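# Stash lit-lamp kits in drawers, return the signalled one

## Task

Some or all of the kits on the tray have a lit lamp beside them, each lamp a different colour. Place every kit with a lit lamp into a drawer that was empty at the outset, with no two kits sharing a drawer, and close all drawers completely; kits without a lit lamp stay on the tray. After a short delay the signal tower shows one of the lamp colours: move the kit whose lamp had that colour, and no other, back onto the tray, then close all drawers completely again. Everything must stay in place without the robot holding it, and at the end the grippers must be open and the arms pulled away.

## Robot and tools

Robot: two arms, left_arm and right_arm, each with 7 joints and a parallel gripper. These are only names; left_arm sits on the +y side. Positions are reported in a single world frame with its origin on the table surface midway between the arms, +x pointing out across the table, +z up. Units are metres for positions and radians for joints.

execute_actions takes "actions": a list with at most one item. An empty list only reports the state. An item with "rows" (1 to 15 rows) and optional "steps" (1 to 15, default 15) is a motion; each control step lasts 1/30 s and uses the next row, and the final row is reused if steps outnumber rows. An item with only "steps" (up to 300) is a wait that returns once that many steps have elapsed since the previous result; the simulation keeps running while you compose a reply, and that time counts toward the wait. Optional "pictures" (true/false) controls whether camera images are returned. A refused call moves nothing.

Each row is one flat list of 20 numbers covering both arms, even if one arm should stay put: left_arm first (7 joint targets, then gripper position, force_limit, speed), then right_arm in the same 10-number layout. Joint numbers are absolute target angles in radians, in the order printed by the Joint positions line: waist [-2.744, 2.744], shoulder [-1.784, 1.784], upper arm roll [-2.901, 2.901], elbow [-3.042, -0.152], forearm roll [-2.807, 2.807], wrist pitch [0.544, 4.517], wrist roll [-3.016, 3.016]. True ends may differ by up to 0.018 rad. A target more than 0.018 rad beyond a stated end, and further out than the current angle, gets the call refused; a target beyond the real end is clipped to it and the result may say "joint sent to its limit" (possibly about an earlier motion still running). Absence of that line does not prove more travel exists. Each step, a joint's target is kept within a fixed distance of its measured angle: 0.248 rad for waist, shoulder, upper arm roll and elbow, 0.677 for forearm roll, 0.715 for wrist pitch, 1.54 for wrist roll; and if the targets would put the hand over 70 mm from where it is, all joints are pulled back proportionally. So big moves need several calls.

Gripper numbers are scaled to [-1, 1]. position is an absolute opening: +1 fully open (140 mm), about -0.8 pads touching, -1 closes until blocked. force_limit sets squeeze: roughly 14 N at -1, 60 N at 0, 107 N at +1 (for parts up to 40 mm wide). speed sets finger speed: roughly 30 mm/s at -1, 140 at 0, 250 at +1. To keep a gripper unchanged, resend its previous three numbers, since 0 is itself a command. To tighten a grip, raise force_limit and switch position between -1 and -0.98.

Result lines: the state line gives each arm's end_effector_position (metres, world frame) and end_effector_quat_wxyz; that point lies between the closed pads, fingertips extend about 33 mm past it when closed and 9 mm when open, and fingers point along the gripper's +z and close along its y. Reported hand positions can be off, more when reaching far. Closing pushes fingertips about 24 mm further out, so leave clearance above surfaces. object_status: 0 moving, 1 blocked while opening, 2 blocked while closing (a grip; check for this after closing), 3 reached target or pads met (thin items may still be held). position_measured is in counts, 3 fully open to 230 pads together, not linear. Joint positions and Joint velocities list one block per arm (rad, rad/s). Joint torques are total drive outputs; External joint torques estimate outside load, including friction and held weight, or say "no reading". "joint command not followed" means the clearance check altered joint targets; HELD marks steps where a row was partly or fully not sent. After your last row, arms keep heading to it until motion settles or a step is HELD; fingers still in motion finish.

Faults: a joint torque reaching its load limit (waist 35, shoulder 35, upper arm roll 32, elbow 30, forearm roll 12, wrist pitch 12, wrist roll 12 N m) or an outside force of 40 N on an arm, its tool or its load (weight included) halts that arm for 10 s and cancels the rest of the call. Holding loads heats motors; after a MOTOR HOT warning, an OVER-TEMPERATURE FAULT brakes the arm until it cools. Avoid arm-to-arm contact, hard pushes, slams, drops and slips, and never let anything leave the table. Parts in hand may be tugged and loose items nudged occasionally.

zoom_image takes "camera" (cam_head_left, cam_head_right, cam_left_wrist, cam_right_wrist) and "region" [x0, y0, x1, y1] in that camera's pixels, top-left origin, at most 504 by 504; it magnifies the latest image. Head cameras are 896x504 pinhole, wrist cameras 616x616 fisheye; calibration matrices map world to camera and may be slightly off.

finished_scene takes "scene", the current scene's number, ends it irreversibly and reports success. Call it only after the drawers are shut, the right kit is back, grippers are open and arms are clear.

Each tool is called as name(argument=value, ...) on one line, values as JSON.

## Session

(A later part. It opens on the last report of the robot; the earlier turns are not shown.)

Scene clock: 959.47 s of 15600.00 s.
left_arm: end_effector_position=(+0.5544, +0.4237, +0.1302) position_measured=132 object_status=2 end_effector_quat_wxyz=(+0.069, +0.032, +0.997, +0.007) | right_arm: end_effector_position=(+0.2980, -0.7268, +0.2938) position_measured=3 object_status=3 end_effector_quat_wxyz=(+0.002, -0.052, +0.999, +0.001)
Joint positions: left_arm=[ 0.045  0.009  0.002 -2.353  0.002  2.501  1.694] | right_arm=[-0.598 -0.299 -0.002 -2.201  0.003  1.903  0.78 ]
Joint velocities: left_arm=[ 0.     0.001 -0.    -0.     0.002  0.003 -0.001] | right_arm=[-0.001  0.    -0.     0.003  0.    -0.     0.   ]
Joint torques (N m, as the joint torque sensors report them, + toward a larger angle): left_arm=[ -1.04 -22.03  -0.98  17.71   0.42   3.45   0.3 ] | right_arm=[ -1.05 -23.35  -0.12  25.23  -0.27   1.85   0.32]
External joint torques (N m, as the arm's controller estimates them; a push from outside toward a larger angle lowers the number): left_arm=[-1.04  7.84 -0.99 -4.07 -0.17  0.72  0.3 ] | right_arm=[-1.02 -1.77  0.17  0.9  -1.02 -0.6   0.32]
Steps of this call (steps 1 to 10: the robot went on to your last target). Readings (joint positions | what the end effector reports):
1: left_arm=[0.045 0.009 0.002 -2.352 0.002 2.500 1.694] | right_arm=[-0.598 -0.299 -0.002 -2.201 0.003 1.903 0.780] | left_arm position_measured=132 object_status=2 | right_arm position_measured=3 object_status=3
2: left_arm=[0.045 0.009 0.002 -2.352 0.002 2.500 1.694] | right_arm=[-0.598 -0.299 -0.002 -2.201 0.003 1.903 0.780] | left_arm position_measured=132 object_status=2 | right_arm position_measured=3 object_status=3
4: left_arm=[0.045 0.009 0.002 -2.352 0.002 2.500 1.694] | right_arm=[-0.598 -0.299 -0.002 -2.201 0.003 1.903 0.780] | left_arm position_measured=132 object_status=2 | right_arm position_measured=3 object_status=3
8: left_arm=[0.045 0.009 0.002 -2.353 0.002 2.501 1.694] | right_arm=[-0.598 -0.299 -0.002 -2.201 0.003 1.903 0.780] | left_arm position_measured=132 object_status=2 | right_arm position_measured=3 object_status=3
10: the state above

execute_actions(actions=[{"rows":[[0.045,0.006,0,-2.351,0,2.49,1.70,0.4,-0.2,-0.5,-0.6,-0.3,0,-2.2,0,1.9,0.785,1,0,0]],"steps":15}], pictures=false)

execute_actions(actions=[{"steps":15}])

Scene clock: 968.57 s of 15600.00 s.
left_arm: end_effector_position=(+0.5533, +0.4236, +0.1308) position_measured=78 object_status=0 end_effector_quat_wxyz=(+0.068, +0.032, +0.997, +0.007) | right_arm: end_effector_position=(+0.2980, -0.7268, +0.2938) position_measured=3 object_status=3 end_effector_quat_wxyz=(+0.002, -0.052, +0.999, +0.001)
Joint positions: left_arm=[ 0.045  0.007  0.002 -2.352  0.002  2.495  1.694] | right_arm=[-0.598 -0.299 -0.002 -2.201  0.003  1.903  0.78 ]
Joint velocities: left_arm=[ 0.     0.     0.002  0.     0.001 -0.003  0.001] | right_arm=[-0.001 -0.    -0.001  0.001  0.001 -0.     0.   ]
Joint torques (N m, as the joint torque sensors report them, + toward a larger angle): left_arm=[ -0.62 -30.26   0.12  21.51   0.41   2.26   0.36] | right_arm=[ -0.86 -23.61  -0.72  25.41  -0.27   1.84   0.4 ]
External joint torques (N m, as the arm's controller estimates them; a push from outside toward a larger angle lowers the number): left_arm=[-0.74 -0.49  0.   -0.28 -0.17 -0.46  0.36] | right_arm=[-0.8  -1.86 -0.4   0.98 -1.03 -0.62  0.4 ]
Steps of this call (steps 1 to 15: the robot went on to your last target; steps 16 to 90: nothing new was sent; then 5.60 s passed at rest; steps 91 to 105: all 15 steps of this action). Readings (joint positions | what the end effector reports):
91: left_arm=[0.045 0.008 0.002 -2.352 0.002 2.500 1.694] | right_arm=[-0.598 -0.299 -0.002 -2.201 0.003 1.903 0.780] | left_arm position_measured=132 object_status=0 | right_arm position_measured=3 object_status=3
92: left_arm=[0.045 0.007 0.002 -2.352 0.002 2.499 1.694] | right_arm=[-0.598 -0.299 -0.002 -2.201 0.003 1.903 0.780] | left_arm position_measured=132 object_status=0 | right_arm position_measured=3 object_status=3
94: left_arm=[0.045 0.007 0.002 -2.352 0.002 2.498 1.694] | right_arm=[-0.598 -0.299 -0.002 -2.201 0.003 1.903 0.780] | left_arm position_measured=119 object_status=0 | right_arm position_measured=3 object_status=3
98: left_arm=[0.045 0.007 0.002 -2.352 0.002 2.496 1.694] | right_arm=[-0.598 -0.299 -0.002 -2.201 0.003 1.903 0.780] | left_arm position_measured=100 object_status=0 | right_arm position_measured=3 object_status=3
105: the state above

Scene clock: 969.07 s of 15600.00 s.
left_arm: end_effector_position=(+0.5532, +0.4236, +0.1308) position_measured=78 object_status=3 end_effector_quat_wxyz=(+0.067, +0.032, +0.997, +0.007) | right_arm: end_effector_position=(+0.2980, -0.7268, +0.2938) position_measured=3 object_status=3 end_effector_quat_wxyz=(+0.002, -0.052, +0.999, +0.001)
Joint positions: left_arm=[ 0.045  0.007  0.002 -2.352  0.002  2.494  1.694] | right_arm=[-0.598 -0.299 -0.002 -2.201  0.003  1.903  0.78 ]
Joint velocities: left_arm=[-0.    -0.001  0.002  0.    -0.002 -0.    -0.   ] | right_arm=[ 0.     0.     0.     0.002 -0.001 -0.001 -0.   ]
Joint torques (N m, as the joint torque sensors report them, + toward a larger angle): left_arm=[ -0.57 -30.04  -0.44  21.2    0.48   2.18   0.4 ] | right_arm=[ -0.78 -23.42  -0.55  25.22  -0.18   1.77   0.38]
External joint torques (N m, as the arm's controller estimates them; a push from outside toward a larger angle lowers the number): left_arm=[-0.67 -0.26 -0.55 -0.57 -0.1  -0.53  0.4 ] | right_arm=[-0.76 -1.72 -0.28  0.78 -0.93 -0.7   0.38]
Steps of this call (steps 1 to 15: the robot went on to your last target). Readings (joint positions | what the end effector reports):
1: left_arm=[0.045 0.007 0.002 -2.352 0.002 2.495 1.694] | right_arm=[-0.598 -0.299 -0.002 -2.201 0.003 1.903 0.780] | left_arm position_measured=78 object_status=0 | right_arm position_measured=3 object_status=3
2: left_arm=[0.045 0.007 0.002 -2.352 0.002 2.494 1.694] | right_arm=[-0.598 -0.299 -0.002 -2.201 0.003 1.903 0.780] | left_arm position_measured=78 object_status=0 | right_arm position_measured=3 object_status=3
4: left_arm=[0.045 0.007 0.002 -2.352 0.002 2.494 1.694] | right_arm=[-0.598 -0.299 -0.002 -2.201 0.003 1.903 0.780] | left_arm position_measured=78 object_status=3 | right_arm position_measured=3 object_status=3
8: left_arm=[0.045 0.007 0.002 -2.352 0.002 2.494 1.694] | right_arm=[-0.598 -0.299 -0.002 -2.201 0.003 1.903 0.780] | left_arm position_measured=78 object_status=3 | right_arm position_measured=3 object_status=3
15: the state above
All arms were judged still, so your last target was given up. Only a new action makes them travel on or press farther. Fingers that are still opening or closing keep moving.
camera_calibration (this result's frames):
cam_left_wrist: T_world_to_cam=[[0.226363, 0.973901, -0.0166156, -0.527411], [0.825524, -0.182766, 0.533954, -0.436004], [0.516982, -0.134584, -0.84535, 0.0721357], [0, 0, 0, 1]] pos_world=[0.442025, 0.443668, 0.285023]
cam_right_wrist: T_world_to_cam=[[-0.103117, 0.994501, 0.0182928, 0.745283], [0.915799, 0.0877476, 0.391933, -0.33293], [0.388173, 0.0571676, -0.919812, 0.372365], [0, 0, 0, 1]] pos_world=[0.237207, -0.733258, 0.459359]

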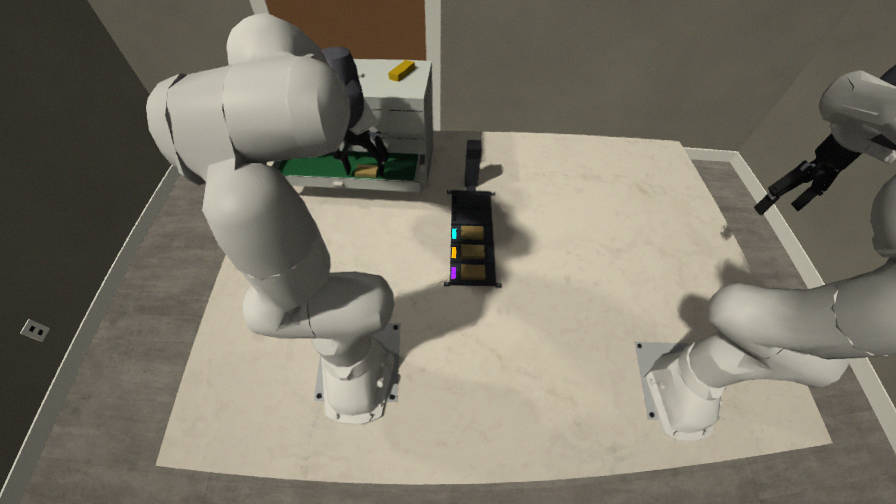

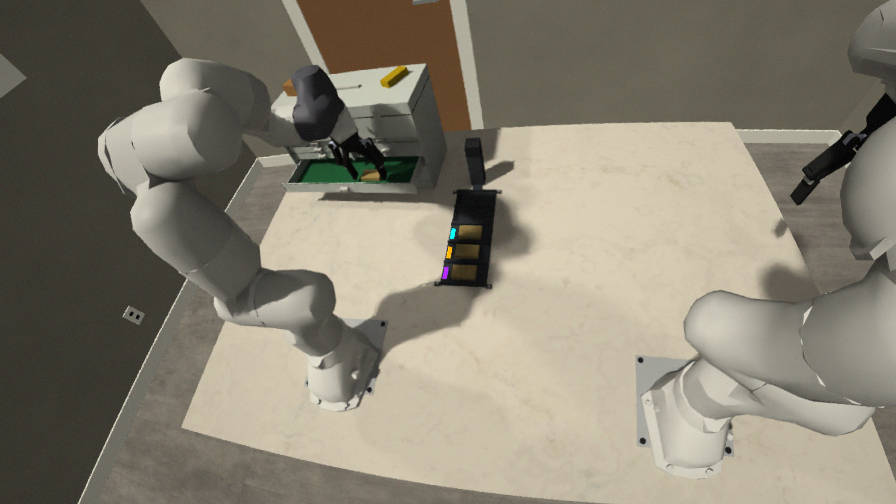

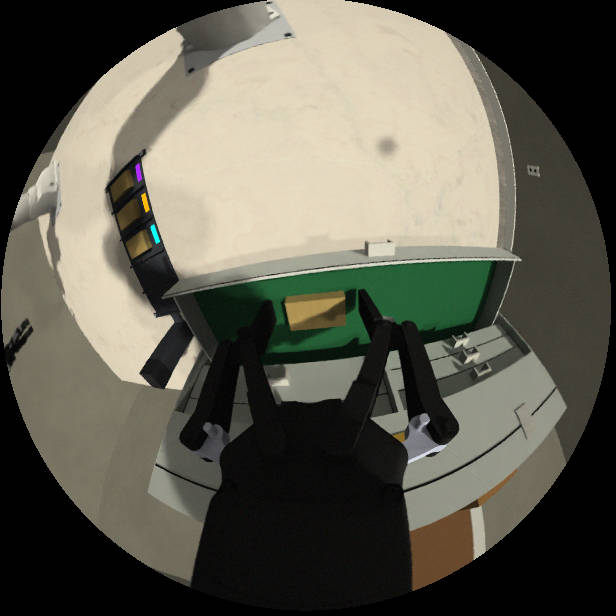

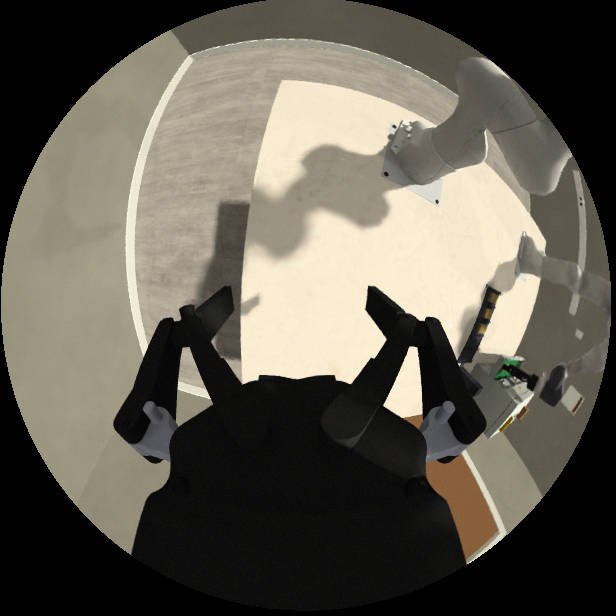

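execute_actions(actions=[{"rows":[[0.045,-0.03,0,-2.33,0,2.40,1.70,0.4,-0.2,-0.5,-0.6,-0.3,0,-2.2,0,1.9,0.785,1,0,0],[0.045,-0.03,0,-2.33,0,2.40,1.70,0.4,-0.2,-0.5,-0.6,-0.3,0,-2.2,0,1.9,0.785,1,0,0],[0.045,-0.03,0,-2.33,0,2.40,1.70,0.4,-0.2,-0.5,-0.6,-0.3,0,-2.2,0,1.9,0.785,1,0,0],[0.045,-0.03,0,-2.33,0,2.40,1.70,0.4,-0.2,-0.5,-0.6,-0.3,0,-2.2,0,1.9,0.785,1,0,0],[0.045,-0.03,0,-2.33,0,2.40,1.70,0.4,-0.2,-0.5,-0.6,-0.3,0,-2.2,0,1.9,0.785,1,0,0],[0.045,-0.0728,0,-2.2975,0,2.33,1.70,0.4,-0.2,-0.5,-0.6,-0.3,0,-2.2,0,1.9,0.785,1,0,0],[0.045,-0.0728,0,-2.2975,0,2.33,1.70,0.4,-0.2,-0.5,-0.6,-0.3,0,-2.2,0,1.9,0.785,1,0,0],[0.045,-0.0728,0,-2.2975,0,2.33,1.70,0.4,-0.2,-0.5,-0.6,-0.3,0,-2.2,0,1.9,0.785,1,0,0],[0.045,-0.0728,0,-2.2975,0,2.33,1.70,0.4,-0.2,-0.5,-0.6,-0.3,0,-2.2,0,1.9,0.785,1,0,0],[0.045,-0.0728,0,-2.2975,0,2.33,1.70,0.4,-0.2,-0.5,-0.6,-0.3,0,-2.2,0,1.9,0.785,1,0,0],[0.045,-0.15,0,-2.27,0,2.2,1.70,0.4,-0.2,-0.5,-0.6,-0.3,0,-2.2,0,1.9,0.785,1,0,0]],"steps":15}], pictures=false)

execute_actions(actions=[{"steps":12}], pictures=false)

execute_actions(actions=[{"rows":[[0.045,-0.609,0,-2.794,0,2.556,1.6,-1,-0.2,0,-0.6,-0.3,0,-2.2,0,1.9,0.785,1,0,0]],"steps":15}], pictures=false)

execute_actions(actions=[{"steps":30}], pictures=false)

execute_actions(actions=[{"rows":[[0.045,-0.53,0,-2.84,0,2.72,1.6,-1,-0.2,0,-0.6,-0.3,0,-2.2,0,1.9,0.785,1,0,0],[0.045,-0.53,0,-2.84,0,2.72,1.6,-1,-0.2,0,-0.6,-0.3,0,-2.2,0,1.9,0.785,1,0,0],[0.045,-0.53,0,-2.84,0,2.72,1.6,-1,-0.2,0,-0.6,-0.3,0,-2.2,0,1.9,0.785,1,0,0],[0.045,-0.53,0,-2.84,0,2.72,1.6,-1,-0.2,0,-0.6,-0.3,0,-2.2,0,1.9,0.785,1,0,0],[0.045,-0.53,0,-2.84,0,2.72,1.6,-1,-0.2,0,-0.6,-0.3,0,-2.2,0,1.9,0.785,1,0,0],[0.045,-0.53,0,-2.84,0,2.72,1.6,-1,-0.2,0,-0.6,-0.3,0,-2.2,0,1.9,0.785,1,0,0],[0.045,-0.4534,0,-2.886,0,2.803,1.6,-1,-0.2,0,-0.6,-0.3,0,-2.2,0,1.9,0.785,1,0,0]],"steps":15}], pictures=false)

execute_actions(actions=[{"steps":20}])

Scene clock: 1016.30 s of 15600.00 s.
left_arm: end_effector_position=(+0.5464, +0.4233, +0.2207) position_measured=78 object_status=3 end_effector_quat_wxyz=(+0.069, +0.032, +0.997, +0.007) | right_arm: end_effector_position=(+0.2980, -0.7268, +0.2938) position_measured=3 object_status=3 end_effector_quat_wxyz=(+0.002, -0.052, +0.999, +0.001)
Joint positions: left_arm=[ 0.045 -0.142  0.002 -2.272  0.002  2.268  1.694] | right_arm=[-0.598 -0.299 -0.002 -2.201  0.003  1.903  0.78 ]
Joint velocities: left_arm=[ 0.001 -0.231 -0.001  0.119 -0.    -0.355 -0.   ] | right_arm=[-0.    -0.     0.001 -0.     0.002  0.     0.   ]
Joint torques (N m, as the joint torque sensors report them, + toward a larger angle): left_arm=[ -0.35 -18.92  -0.51  19.22   0.48   1.33   0.41] | right_arm=[ -0.87 -23.63  -0.61  25.34  -0.21   1.78   0.37]
External joint torques (N m, as the arm's controller estimates them; a push from outside toward a larger angle lowers the number): left_arm=[-0.3  -1.12 -0.32  1.06 -0.16 -0.6   0.41] | right_arm=[-0.84 -1.93 -0.32  0.95 -0.96 -0.68  0.37]
Steps of this call (steps 1 to 90: nothing new was sent; then 43.73 s passed at rest; steps 91 to 105: all 15 steps of this action). Readings (joint positions | what the end effector reports):
91: left_arm=[0.045 0.003 0.002 -2.349 0.002 2.478 1.694] | right_arm=[-0.598 -0.299 -0.002 -2.201 0.003 1.903 0.780] | left_arm position_measured=78 object_status=3 | right_arm position_measured=3 object_status=3
92: left_arm=[0.045 -0.006 0.002 -2.345 0.002 2.464 1.694] | right_arm=[-0.598 -0.299 -0.002 -2.201 0.003 1.903 0.780] | left_arm position_measured=78 object_status=3 | right_arm position_measured=3 object_status=3
94: left_arm=[0.045 -0.020 0.002 -2.336 0.002 2.445 1.694] | right_arm=[-0.598 -0.299 -0.002 -2.201 0.003 1.903 0.780] | left_arm position_measured=78 object_status=3 | right_arm position_measured=3 object_status=3
98: left_arm=[0.045 -0.054 0.002 -2.312 0.002 2.391 1.694] | right_arm=[-0.598 -0.299 -0.002 -2.201 0.003 1.903 0.780] | left_arm position_measured=78 object_status=3 | right_arm position_measured=3 object_status=3
105: the state above

Scene clock: 1016.70 s of 15600.00 s.
left_arm: end_effector_position=(+0.5310, +0.4224, +0.2198) position_measured=78 object_status=3 end_effector_quat_wxyz=(+0.046, +0.032, +0.998, +0.005) | right_arm: end_effector_position=(+0.2980, -0.7268, +0.2938) position_measured=3 object_status=3 end_effector_quat_wxyz=(+0.002, -0.052, +0.999, +0.001)
Joint positions: left_arm=[ 0.045 -0.151  0.002 -2.269  0.002  2.21   1.694] | right_arm=[-0.598 -0.299 -0.002 -2.201  0.003  1.903  0.78 ]
Joint velocities: left_arm=[ 0.001  0.     0.001 -0.001 -0.001 -0.037 -0.   ] | right_arm=[ 0.     0.    -0.    -0.001 -0.     0.    -0.002]
Joint torques (N m, as the joint torque sensors report them, + toward a larger angle): left_arm=[ -0.19 -25.72  -0.29  21.67   0.55   2.03   0.46] | right_arm=[ -0.75 -23.86  -0.23  24.93  -0.24   1.82   0.37]
External joint torques (N m, as the arm's controller estimates them; a push from outside toward a larger angle lowers the number): left_arm=[-0.29  0.5  -0.24 -2.07 -0.16 -0.61  0.46] | right_arm=[-0.81 -2.28 -0.04  0.64 -1.   -0.62  0.37]
Steps of this call (steps 1 to 12: the robot went on to your last target). Readings (joint positions | what the end effector reports):
1: left_arm=[0.045 -0.148 0.002 -2.269 0.002 2.258 1.694] | right_arm=[-0.598 -0.299 -0.002 -2.201 0.003 1.903 0.780] | left_arm position_measured=78 object_status=3 | right_arm position_measured=3 object_status=3
2: left_arm=[0.045 -0.151 0.002 -2.268 0.002 2.249 1.694] | right_arm=[-0.598 -0.299 -0.002 -2.201 0.003 1.903 0.780] | left_arm position_measured=78 object_status=3 | right_arm position_measured=3 object_status=3
4: left_arm=[0.045 -0.151 0.002 -2.268 0.002 2.234 1.694] | right_arm=[-0.598 -0.299 -0.002 -2.201 0.003 1.903 0.780] | left_arm position_measured=78 object_status=3 | right_arm position_measured=3 object_status=3
8: left_arm=[0.045 -0.151 0.002 -2.269 0.002 2.218 1.694] | right_arm=[-0.598 -0.299 -0.002 -2.201 0.003 1.903 0.780] | left_arm position_measured=78 object_status=3 | right_arm position_measured=3 object_status=3
12: the state above

Scene clock: 1017.20 s of 15600.00 s.
left_arm: end_effector_position=(+0.4495, +0.4169, +0.2161) position_measured=183 object_status=0 end_effector_quat_wxyz=(+0.173, -0.003, +0.985, +0.010) | right_arm: end_effector_position=(+0.2980, -0.7268, +0.2938) position_measured=3 object_status=3 end_effector_quat_wxyz=(+0.002, -0.052, +0.999, +0.001)
Joint positions: left_arm=[ 0.045 -0.606  0.001 -2.791  0.002  2.533  1.624] | right_arm=[-0.598 -0.299 -0.002 -2.201  0.003  1.903  0.78 ]
Joint velocities: left_arm=[-0.002 -0.017  0.001 -0.015  0.001  0.112 -0.056] | right_arm=[ 0.001 -0.    -0.    -0.001 -0.    -0.    -0.001]
Joint torques (N m, as the joint torque sensors report them, + toward a larger angle): left_arm=[ -0.8  -11.49  -1.04  22.17   0.36   3.71  -0.33] | right_arm=[ -0.45 -23.68  -0.59  25.12  -0.25   1.78   0.34]
External joint torques (N m, as the arm's controller estimates them; a push from outside toward a larger angle lowers the number): left_arm=[-0.78 -1.19 -0.49 -1.61 -0.32  0.64 -0.33] | right_arm=[-0.39 -1.96 -0.27  0.73 -1.   -0.67  0.34]
Steps of this call (steps 1 to 15: all 15 steps of this action). Readings (joint positions | what the end effector reports):
1: left_arm=[0.045 -0.196 0.001 -2.334 0.002 2.271 1.685] | right_arm=[-0.598 -0.299 -0.002 -2.201 0.003 1.903 0.780] | left_arm position_measured=78 object_status=0 | right_arm position_measured=3 object_status=3
2: left_arm=[0.045 -0.271 0.001 -2.418 0.002 2.320 1.677] | right_arm=[-0.598 -0.299 -0.002 -2.201 0.003 1.903 0.780] | left_arm position_measured=85 object_status=0 | right_arm position_measured=3 object_status=3
4: left_arm=[0.045 -0.432 0.001 -2.574 0.002 2.397 1.663] | right_arm=[-0.598 -0.299 -0.002 -2.201 0.003 1.903 0.780] | left_arm position_measured=100 object_status=0 | right_arm position_measured=3 object_status=3
8: left_arm=[0.045 -0.585 0.001 -2.751 0.002 2.481 1.643] | right_arm=[-0.598 -0.299 -0.002 -2.201 0.003 1.903 0.780] | left_arm position_measured=130 object_status=0 | right_arm position_measured=3 object_status=3
15: the state above

Scene clock: 1018.20 s of 15600.00 s.
left_arm: end_effector_position=(+0.4541, +0.4172, +0.2196) position_measured=232 object_status=3 end_effector_quat_wxyz=(+0.182, -0.011, +0.983, +0.009) | right_arm: end_effector_position=(+0.2980, -0.7268, +0.2938) position_measured=3 object_status=3 end_effector_quat_wxyz=(+0.002, -0.052, +0.999, +0.001)
Joint positions: left_arm=[ 0.045 -0.607  0.001 -2.793  0.002  2.552  1.607] | right_arm=[-0.598 -0.299 -0.002 -2.201  0.003  1.903  0.78 ]
Joint velocities: left_arm=[-0.001  0.003  0.001 -0.     0.     0.    -0.001] | right_arm=[ 0.001  0.    -0.001  0.001  0.    -0.    -0.001]
Joint torques (N m, as the joint torque sensors report them, + toward a larger angle): left_arm=[ -0.85 -11.47  -0.91  21.61   0.39   3.89  -0.36] | right_arm=[ -0.68 -23.67  -0.3   25.34  -0.25   1.77   0.41]
External joint torques (N m, as the arm's controller estimates them; a push from outside toward a larger angle lowers the number): left_arm=[-0.89 -1.08 -0.41 -2.11 -0.28  0.77 -0.35] | right_arm=[-0.65 -2.12 -0.01  1.04 -1.   -0.68  0.41]
Steps of this call (steps 1 to 30: the robot went on to your last target). Readings (joint positions | what the end effector reports):
1: left_arm=[0.045 -0.606 0.001 -2.792 0.002 2.537 1.622] | right_arm=[-0.598 -0.299 -0.002 -2.201 0.003 1.903 0.780] | left_arm position_measured=191 object_status=0 | right_arm position_measured=3 object_status=3
2: left_arm=[0.045 -0.606 0.001 -2.792 0.002 2.539 1.620] | right_arm=[-0.598 -0.299 -0.002 -2.201 0.003 1.903 0.780] | left_arm position_measured=198 object_status=0 | right_arm position_measured=3 object_status=3
4: left_arm=[0.045 -0.607 0.001 -2.792 0.002 2.543 1.618] | right_arm=[-0.598 -0.299 -0.002 -2.201 0.003 1.903 0.780] | left_arm position_measured=214 object_status=0 | right_arm position_measured=3 object_status=3
8: left_arm=[0.045 -0.607 0.001 -2.792 0.002 2.548 1.614] | right_arm=[-0.598 -0.299 -0.002 -2.201 0.003 1.903 0.780] | left_arm position_measured=232 object_status=0 | right_arm position_measured=3 object_status=3
30: the state above
All arms were judged still, so your last target was given up. Only a new action makes them travel on or press farther. Fingers that are still opening or closing keep moving.

Scene clock: 1018.70 s of 15600.00 s.
left_arm: end_effector_position=(+0.4476, +0.4167, +0.1457) position_measured=232 object_status=3 end_effector_quat_wxyz=(+0.171, -0.011, +0.985, +0.008) | right_arm: end_effector_position=(+0.2980, -0.7268, +0.2938) position_measured=3 object_status=3 end_effector_quat_wxyz=(+0.002, -0.052, +0.999, +0.001)
Joint positions: left_arm=[ 0.045 -0.455  0.001 -2.886  0.002  2.775  1.607] | right_arm=[-0.598 -0.299 -0.002 -2.201  0.003  1.903  0.78 ]
Joint velocities: left_arm=[-0.001 -0.     0.001  0.    -0.     0.148  0.001] | right_arm=[ 0.    -0.     0.    -0.001 -0.    -0.    -0.001]
Joint torques (N m, as the joint torque sensors report them, + toward a larger angle): left_arm=[ -0.32 -11.58  -1.11  20.97   0.34   3.75  -0.37] | right_arm=[ -0.63 -23.64  -0.6   25.4   -0.21   1.78   0.35]
External joint torques (N m, as the arm's controller estimates them; a push from outside toward a larger angle lowers the number): left_arm=[-0.38  1.65 -0.75 -0.3  -0.19  0.73 -0.36] | right_arm=[-0.58 -1.97 -0.29  1.06 -0.96 -0.68  0.35]
Steps of this call (steps 1 to 15: all 15 steps of this action). Readings (joint positions | what the end effector reports):
1: left_arm=[0.045 -0.595 0.001 -2.798 0.002 2.582 1.607] | right_arm=[-0.598 -0.299 -0.002 -2.201 0.003 1.903 0.780] | left_arm position_measured=232 object_status=3 | right_arm position_measured=3 object_status=3
2: left_arm=[0.045 -0.576 0.001 -2.809 0.002 2.607 1.607] | right_arm=[-0.598 -0.299 -0.002 -2.201 0.003 1.903 0.780] | left_arm position_measured=232 object_status=3 | right_arm position_measured=3 object_status=3
4: left_arm=[0.045 -0.546 0.001 -2.829 0.002 2.641 1.607] | right_arm=[-0.598 -0.299 -0.002 -2.201 0.003 1.903 0.780] | left_arm position_measured=232 object_status=3 | right_arm position_measured=3 object_status=3
8: left_arm=[0.045 -0.500 0.001 -2.855 0.002 2.711 1.607] | right_arm=[-0.598 -0.299 -0.002 -2.201 0.003 1.903 0.780] | left_arm position_measured=232 object_status=3 | right_arm position_measured=3 object_status=3
15: the state above

Scene clock: 1019.37 s of 15600.00 s.
left_arm: end_effector_position=(+0.4539, +0.4171, +0.1503) position_measured=232 object_status=3 end_effector_quat_wxyz=(+0.183, -0.011, +0.983, +0.009) | right_arm: end_effector_position=(+0.2980, -0.7268, +0.2938) position_measured=3 object_status=3 end_effector_quat_wxyz=(+0.002, -0.052, +0.999, +0.001)
Joint positions: left_arm=[ 0.045 -0.455  0.001 -2.886  0.002  2.798  1.607] | right_arm=[-0.598 -0.299 -0.002 -2.201  0.003  1.903  0.78 ]
Joint velocities: left_arm=[ 0.     0.001 -0.001 -0.001 -0.001  0.003  0.001] | right_arm=[ 0.    -0.     0.001 -0.    -0.001 -0.001 -0.001]
Joint torques (N m, as the joint torque sensors report them, + toward a larger angle): left_arm=[ -0.46 -11.42  -0.18  20.95   0.27   3.96  -0.35] | right_arm=[ -0.74 -23.72  -0.74  25.21  -0.3    1.82   0.34]
External joint torques (N m, as the arm's controller estimates them; a push from outside toward a larger angle lowers the number): left_arm=[-0.47  1.75  0.23 -0.4  -0.26  0.84 -0.34] | right_arm=[-0.74 -2.01 -0.47  0.84 -1.05 -0.63  0.34]
Steps of this call (steps 1 to 20: the robot went on to your last target). Readings (joint positions | what the end effector reports):
1: left_arm=[0.045 -0.455 0.001 -2.886 0.002 2.779 1.607] | right_arm=[-0.598 -0.299 -0.002 -2.201 0.003 1.903 0.780] | left_arm position_measured=232 object_status=3 | right_arm position_measured=3 object_status=3
2: left_arm=[0.045 -0.455 0.001 -2.886 0.002 2.783 1.607] | right_arm=[-0.598 -0.299 -0.002 -2.201 0.003 1.903 0.780] | left_arm position_measured=232 object_status=3 | right_arm position_measured=3 object_status=3
4: left_arm=[0.045 -0.455 0.001 -2.886 0.002 2.788 1.607] | right_arm=[-0.598 -0.299 -0.002 -2.201 0.003 1.903 0.780] | left_arm position_measured=232 object_status=3 | right_arm position_measured=3 object_status=3
8: left_arm=[0.045 -0.455 0.001 -2.886 0.002 2.794 1.607] | right_arm=[-0.598 -0.299 -0.002 -2.201 0.003 1.903 0.780] | left_arm position_measured=232 object_status=3 | right_arm position_measured=3 object_status=3
20: the state above
camera_calibration (this result's frames):
cam_left_wrist: T_world_to_cam=[[0.143945, 0.989417, 0.0182647, -0.472544], [0.692188, -0.113859, 0.71268, -0.360714], [0.707217, -0.089944, -0.701252, 0.0124414], [0, 0, 0, 1]] pos_world=[0.308903, 0.427592, 0.274429]
cam_right_wrist: T_world_to_cam=[[-0.103117, 0.994501, 0.0182855, 0.745287], [0.915799, 0.0877498, 0.391934, -0.33293], [0.388175, 0.0571607, -0.919811, 0.372363], [0, 0, 0, 1]] pos_world=[0.237206, -0.733259, 0.459363]

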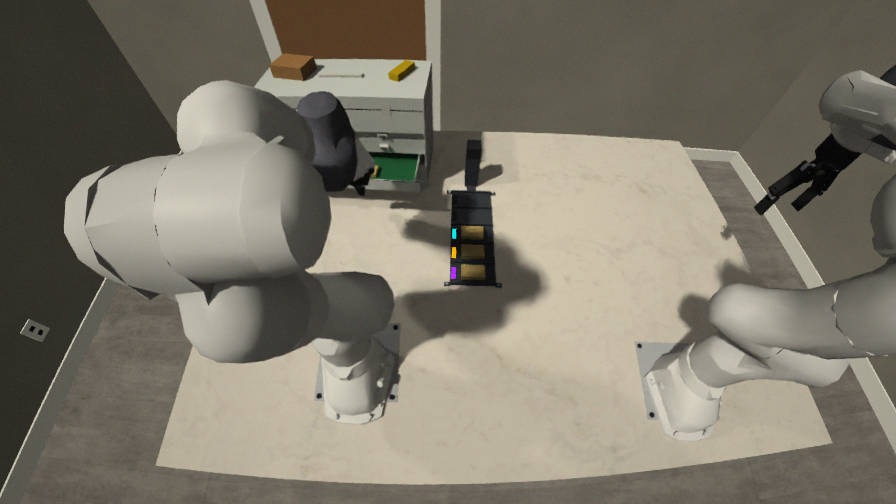

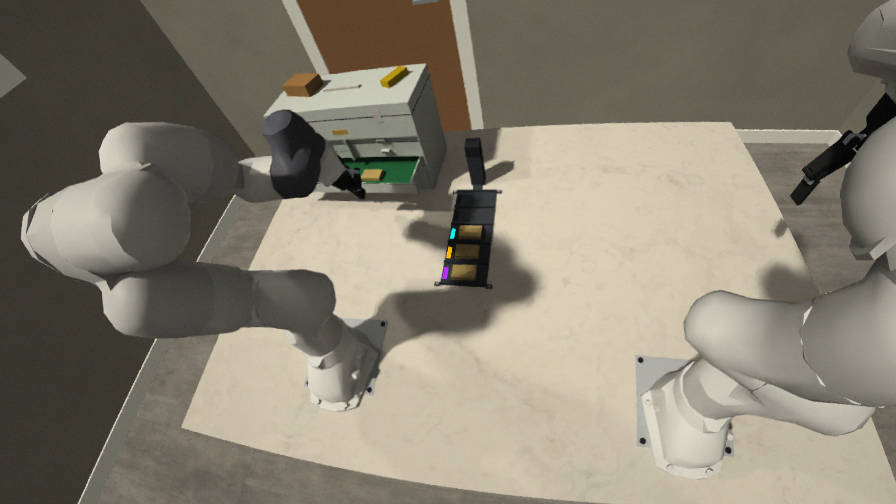

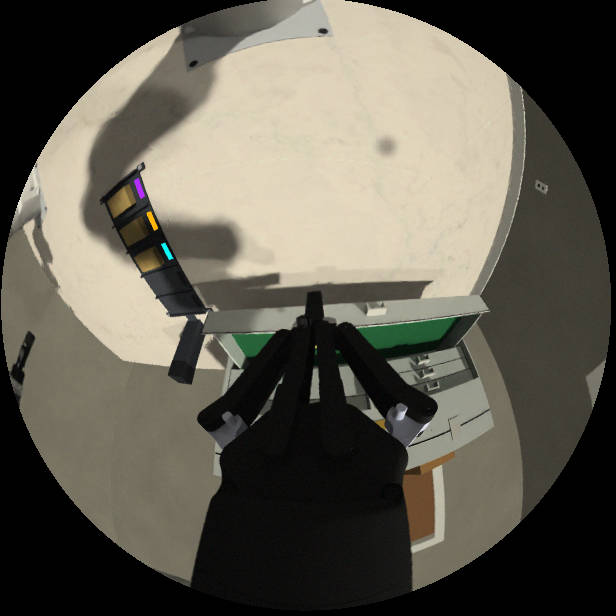

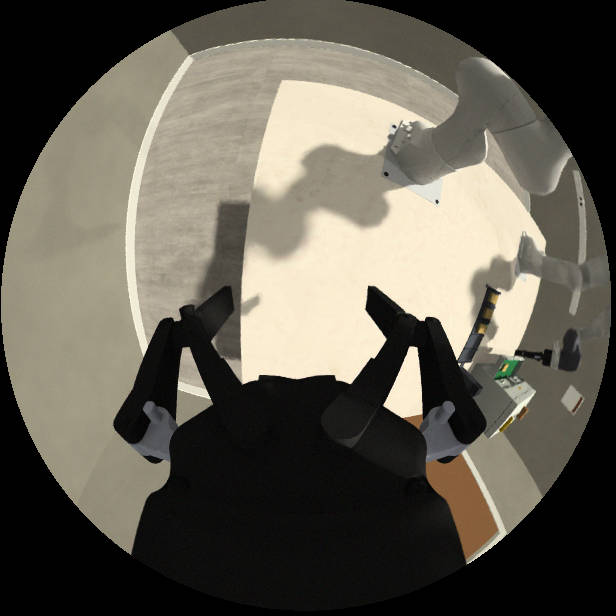

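execute_actions(actions=[{"rows":[[0.045,-0.4534,0,-2.886,0,2.86,1.6,-1,-0.2,0,-0.6,-0.3,0,-2.2,0,1.9,0.785,1,0,0],[0.045,-0.437,0,-2.883,0,2.90,1.6,-1,-0.2,0,-0.6,-0.3,0,-2.2,0,1.9,0.785,1,0,0],[0.045,-0.42,0,-2.88,0,2.93,1.6,-1,-0.2,0,-0.6,-0.3,0,-2.2,0,1.9,0.785,1,0,0],[0.045,-0.403,0,-2.876,0,2.96,1.6,-1,-0.2,0,-0.6,-0.3,0,-2.2,0,1.9,0.785,1,0,0],[0.045,-0.386,0,-2.873,0,2.988,1.6,-1,-0.2,0,-0.6,-0.3,0,-2.2,0,1.9,0.785,1,0,0],[0.045,-0.369,0,-2.87,0,3.016,1.6,-1,-0.2,0,-0.6,-0.3,0,-2.2,0,1.9,0.785,1,0,0],[0.045,-0.352,0,-2.866,0,3.044,1.6,-1,-0.2,0,-0.6,-0.3,0,-2.2,0,1.9,0.785,1,0,0],[0.045,-0.336,0,-2.863,0,3.072,1.6,-1,-0.2,0,-0.6,-0.3,0,-2.2,0,1.9,0.785,1,0,0],[0.045,-0.319,0,-2.86,0,3.10,1.6,-1,-0.2,0,-0.6,-0.3,0,-2.2,0,1.9,0.785,1,0,0],[0.045,-0.302,0,-2.856,0,3.128,1.6,-1,-0.2,0,-0.6,-0.3,0,-2.2,0,1.9,0.785,1,0,0],[0.045,-0.285,0,-2.853,0,3.156,1.6,-1,-0.2,0,-0.6,-0.3,0,-2.2,0,1.9,0.785,1,0,0],[0.045,-0.268,0,-2.85,0,3.18,1.6,-1,-0.2,0,-0.6,-0.3,0,-2.2,0,1.9,0.785,1,0,0],[0.045,-0.251,0,-2.846,0,3.193,1.6,-1,-0.2,0,-0.6,-0.3,0,-2.2,0,1.9,0.785,1,0,0],[0.045,-0.235,0,-2.843,0,3.193,1.6,-1,-0.2,0,-0.6,-0.3,0,-2.2,0,1.9,0.785,1,0,0],[0.045,-0.2178,0,-2.84,0,3.193,1.6,-1,-0.2,0,-0.6,-0.3,0,-2.2,0,1.9,0.785,1,0,0]],"steps":15}], pictures=false)

execute_actions(actions=[{"steps":15}])

Scene clock: 1049.13 s of 15600.00 s.
left_arm: end_effector_position=(+0.5150, +0.4203, +0.1434) position_measured=232 object_status=3 end_effector_quat_wxyz=(+0.258, -0.010, +0.966, +0.012) | right_arm: end_effector_position=(+0.2980, -0.7268, +0.2938) position_measured=3 object_status=3 end_effector_quat_wxyz=(+0.002, -0.052, +0.999, +0.001)
Joint positions: left_arm=[ 0.044 -0.257  0.001 -2.848  0.002  3.115  1.607] | right_arm=[-0.598 -0.299 -0.002 -2.201  0.003  1.903  0.78 ]
Joint velocities: left_arm=[ 0.001  0.476 -0.001  0.103  0.001  0.451 -0.001] | right_arm=[ 0.    -0.    -0.    -0.001 -0.001 -0.    -0.001]
Joint torques (N m, as the joint torque sensors report them, + toward a larger angle): left_arm=[  0.04 -17.29  -0.02  18.32   0.12   3.85  -0.31] | right_arm=[ -1.13 -23.38  -0.57  25.57  -0.26   1.75   0.39]
External joint torques (N m, as the arm's controller estimates them; a push from outside toward a larger angle lowers the number): left_arm=[ 0.06  3.24  0.24  0.05 -0.3   0.7  -0.3 ] | right_arm=[-1.09 -1.7  -0.26  1.22 -1.01 -0.7   0.39]
Steps of this call (steps 1 to 15: the robot went on to your last target; steps 16 to 90: nothing new was sent; then 26.27 s passed at rest; steps 91 to 105: all 15 steps of this action). Readings (joint positions | what the end effector reports):
91: left_arm=[0.045 -0.455 0.001 -2.886 0.002 2.808 1.607] | right_arm=[-0.598 -0.299 -0.002 -2.201 0.003 1.903 0.780] | left_arm position_measured=232 object_status=3 | right_arm position_measured=3 object_status=3
92: left_arm=[0.045 -0.452 0.001 -2.886 0.002 2.823 1.607] | right_arm=[-0.598 -0.299 -0.002 -2.201 0.003 1.903 0.780] | left_arm position_measured=232 object_status=3 | right_arm position_measured=3 object_status=3
94: left_arm=[0.045 -0.433 0.001 -2.881 0.002 2.862 1.607] | right_arm=[-0.598 -0.299 -0.002 -2.201 0.003 1.903 0.780] | left_arm position_measured=232 object_status=3 | right_arm position_measured=3 object_status=3
98: left_arm=[0.044 -0.373 0.001 -2.871 0.002 2.953 1.607] | right_arm=[-0.598 -0.299 -0.002 -2.201 0.003 1.903 0.780] | left_arm position_measured=232 object_status=3 | right_arm position_measured=3 object_status=3
105: the state above

Scene clock: 1049.63 s of 15600.00 s.
left_arm: end_effector_position=(+0.5224, +0.4206, +0.1385) position_measured=232 object_status=3 end_effector_quat_wxyz=(+0.269, -0.010, +0.963, +0.013) | right_arm: end_effector_position=(+0.2980, -0.7268, +0.2938) position_measured=3 object_status=3 end_effector_quat_wxyz=(+0.002, -0.052, +0.999, +0.001)
Joint positions: left_arm=[ 0.044 -0.216  0.    -2.845  0.002  3.174  1.607] | right_arm=[-0.598 -0.299 -0.002 -2.201  0.003  1.903  0.78 ]
Joint velocities: left_arm=[ 0.     0.003  0.001 -0.002 -0.001  0.01   0.001] | right_arm=[-0.001 -0.    -0.001  0.001  0.001 -0.    -0.   ]
Joint torques (N m, as the joint torque sensors report them, + toward a larger angle): left_arm=[ -0.79 -20.56  -0.13  21.28   0.22   6.11  -0.21] | right_arm=[ -0.63 -23.51  -0.59  25.42  -0.21   1.8    0.4 ]
External joint torques (N m, as the arm's controller estimates them; a push from outside toward a larger angle lowers the number): left_arm=[-0.83 -1.5   0.03  2.46 -0.18  2.78 -0.2 ] | right_arm=[-0.59 -1.8  -0.29  1.02 -0.96 -0.67  0.4 ]
Steps of this call (steps 1 to 15: the robot went on to your last target). Readings (joint positions | what the end effector reports):
1: left_arm=[0.044 -0.243 0.001 -2.846 0.002 3.128 1.607] | right_arm=[-0.598 -0.299 -0.002 -2.201 0.003 1.903 0.780] | left_arm position_measured=232 object_status=3 | right_arm position_measured=3 object_status=3
2: left_arm=[0.044 -0.234 0.001 -2.845 0.002 3.138 1.607] | right_arm=[-0.598 -0.299 -0.002 -2.201 0.003 1.903 0.780] | left_arm position_measured=232 object_status=3 | right_arm position_measured=3 object_status=3
4: left_arm=[0.044 -0.225 0.001 -2.845 0.002 3.154 1.607] | right_arm=[-0.598 -0.299 -0.002 -2.201 0.003 1.903 0.780] | left_arm position_measured=232 object_status=3 | right_arm position_measured=3 object_status=3
8: left_arm=[0.044 -0.219 0.000 -2.845 0.002 3.168 1.607] | right_arm=[-0.598 -0.299 -0.002 -2.201 0.003 1.903 0.780] | left_arm position_measured=232 object_status=3 | right_arm position_measured=3 object_status=3
15: the state above
camera_calibration (this result's frames):
cam_left_wrist: T_world_to_cam=[[0.138669, 0.988881, 0.0537072, -0.487581], [0.555509, -0.122565, 0.822428, -0.339447], [0.819866, -0.0842101, -0.566328, -0.123916], [0, 0, 0, 1]] pos_world=[0.357772, 0.430121, 0.235181]
cam_right_wrist: T_world_to_cam=[[-0.103117, 0.994501, 0.0182824, 0.745288], [0.915798, 0.087751, 0.391935, -0.33293], [0.388176, 0.0571579, -0.919811, 0.372362], [0, 0, 0, 1]] pos_world=[0.237206, -0.733258, 0.459365]

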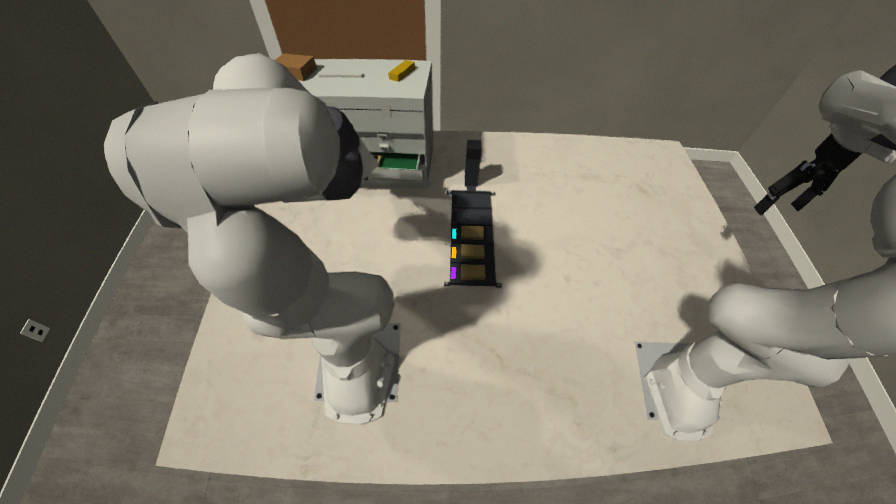

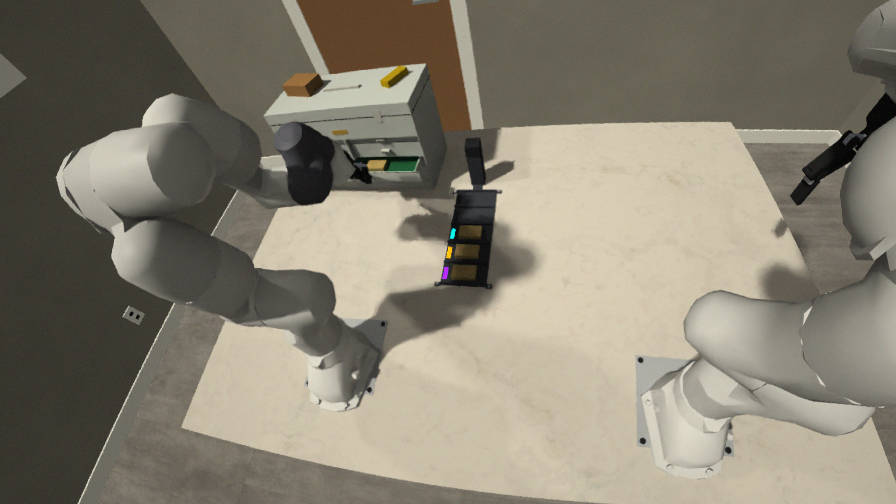

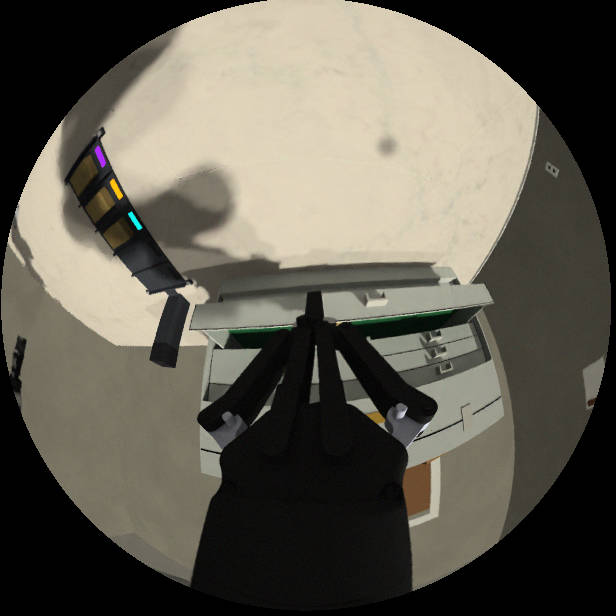

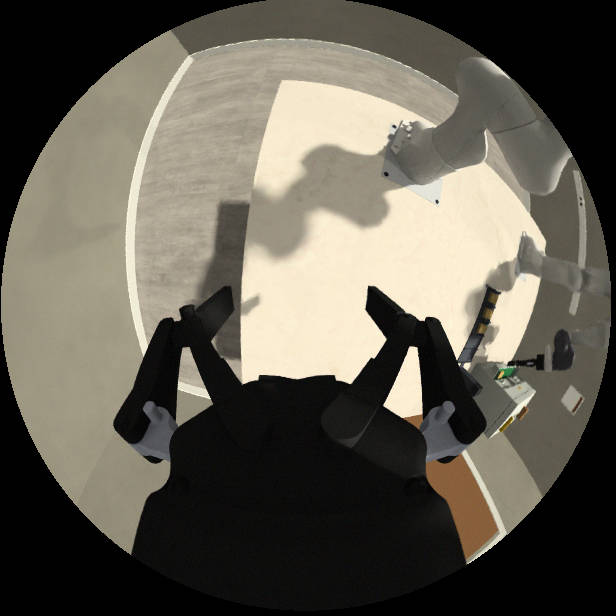

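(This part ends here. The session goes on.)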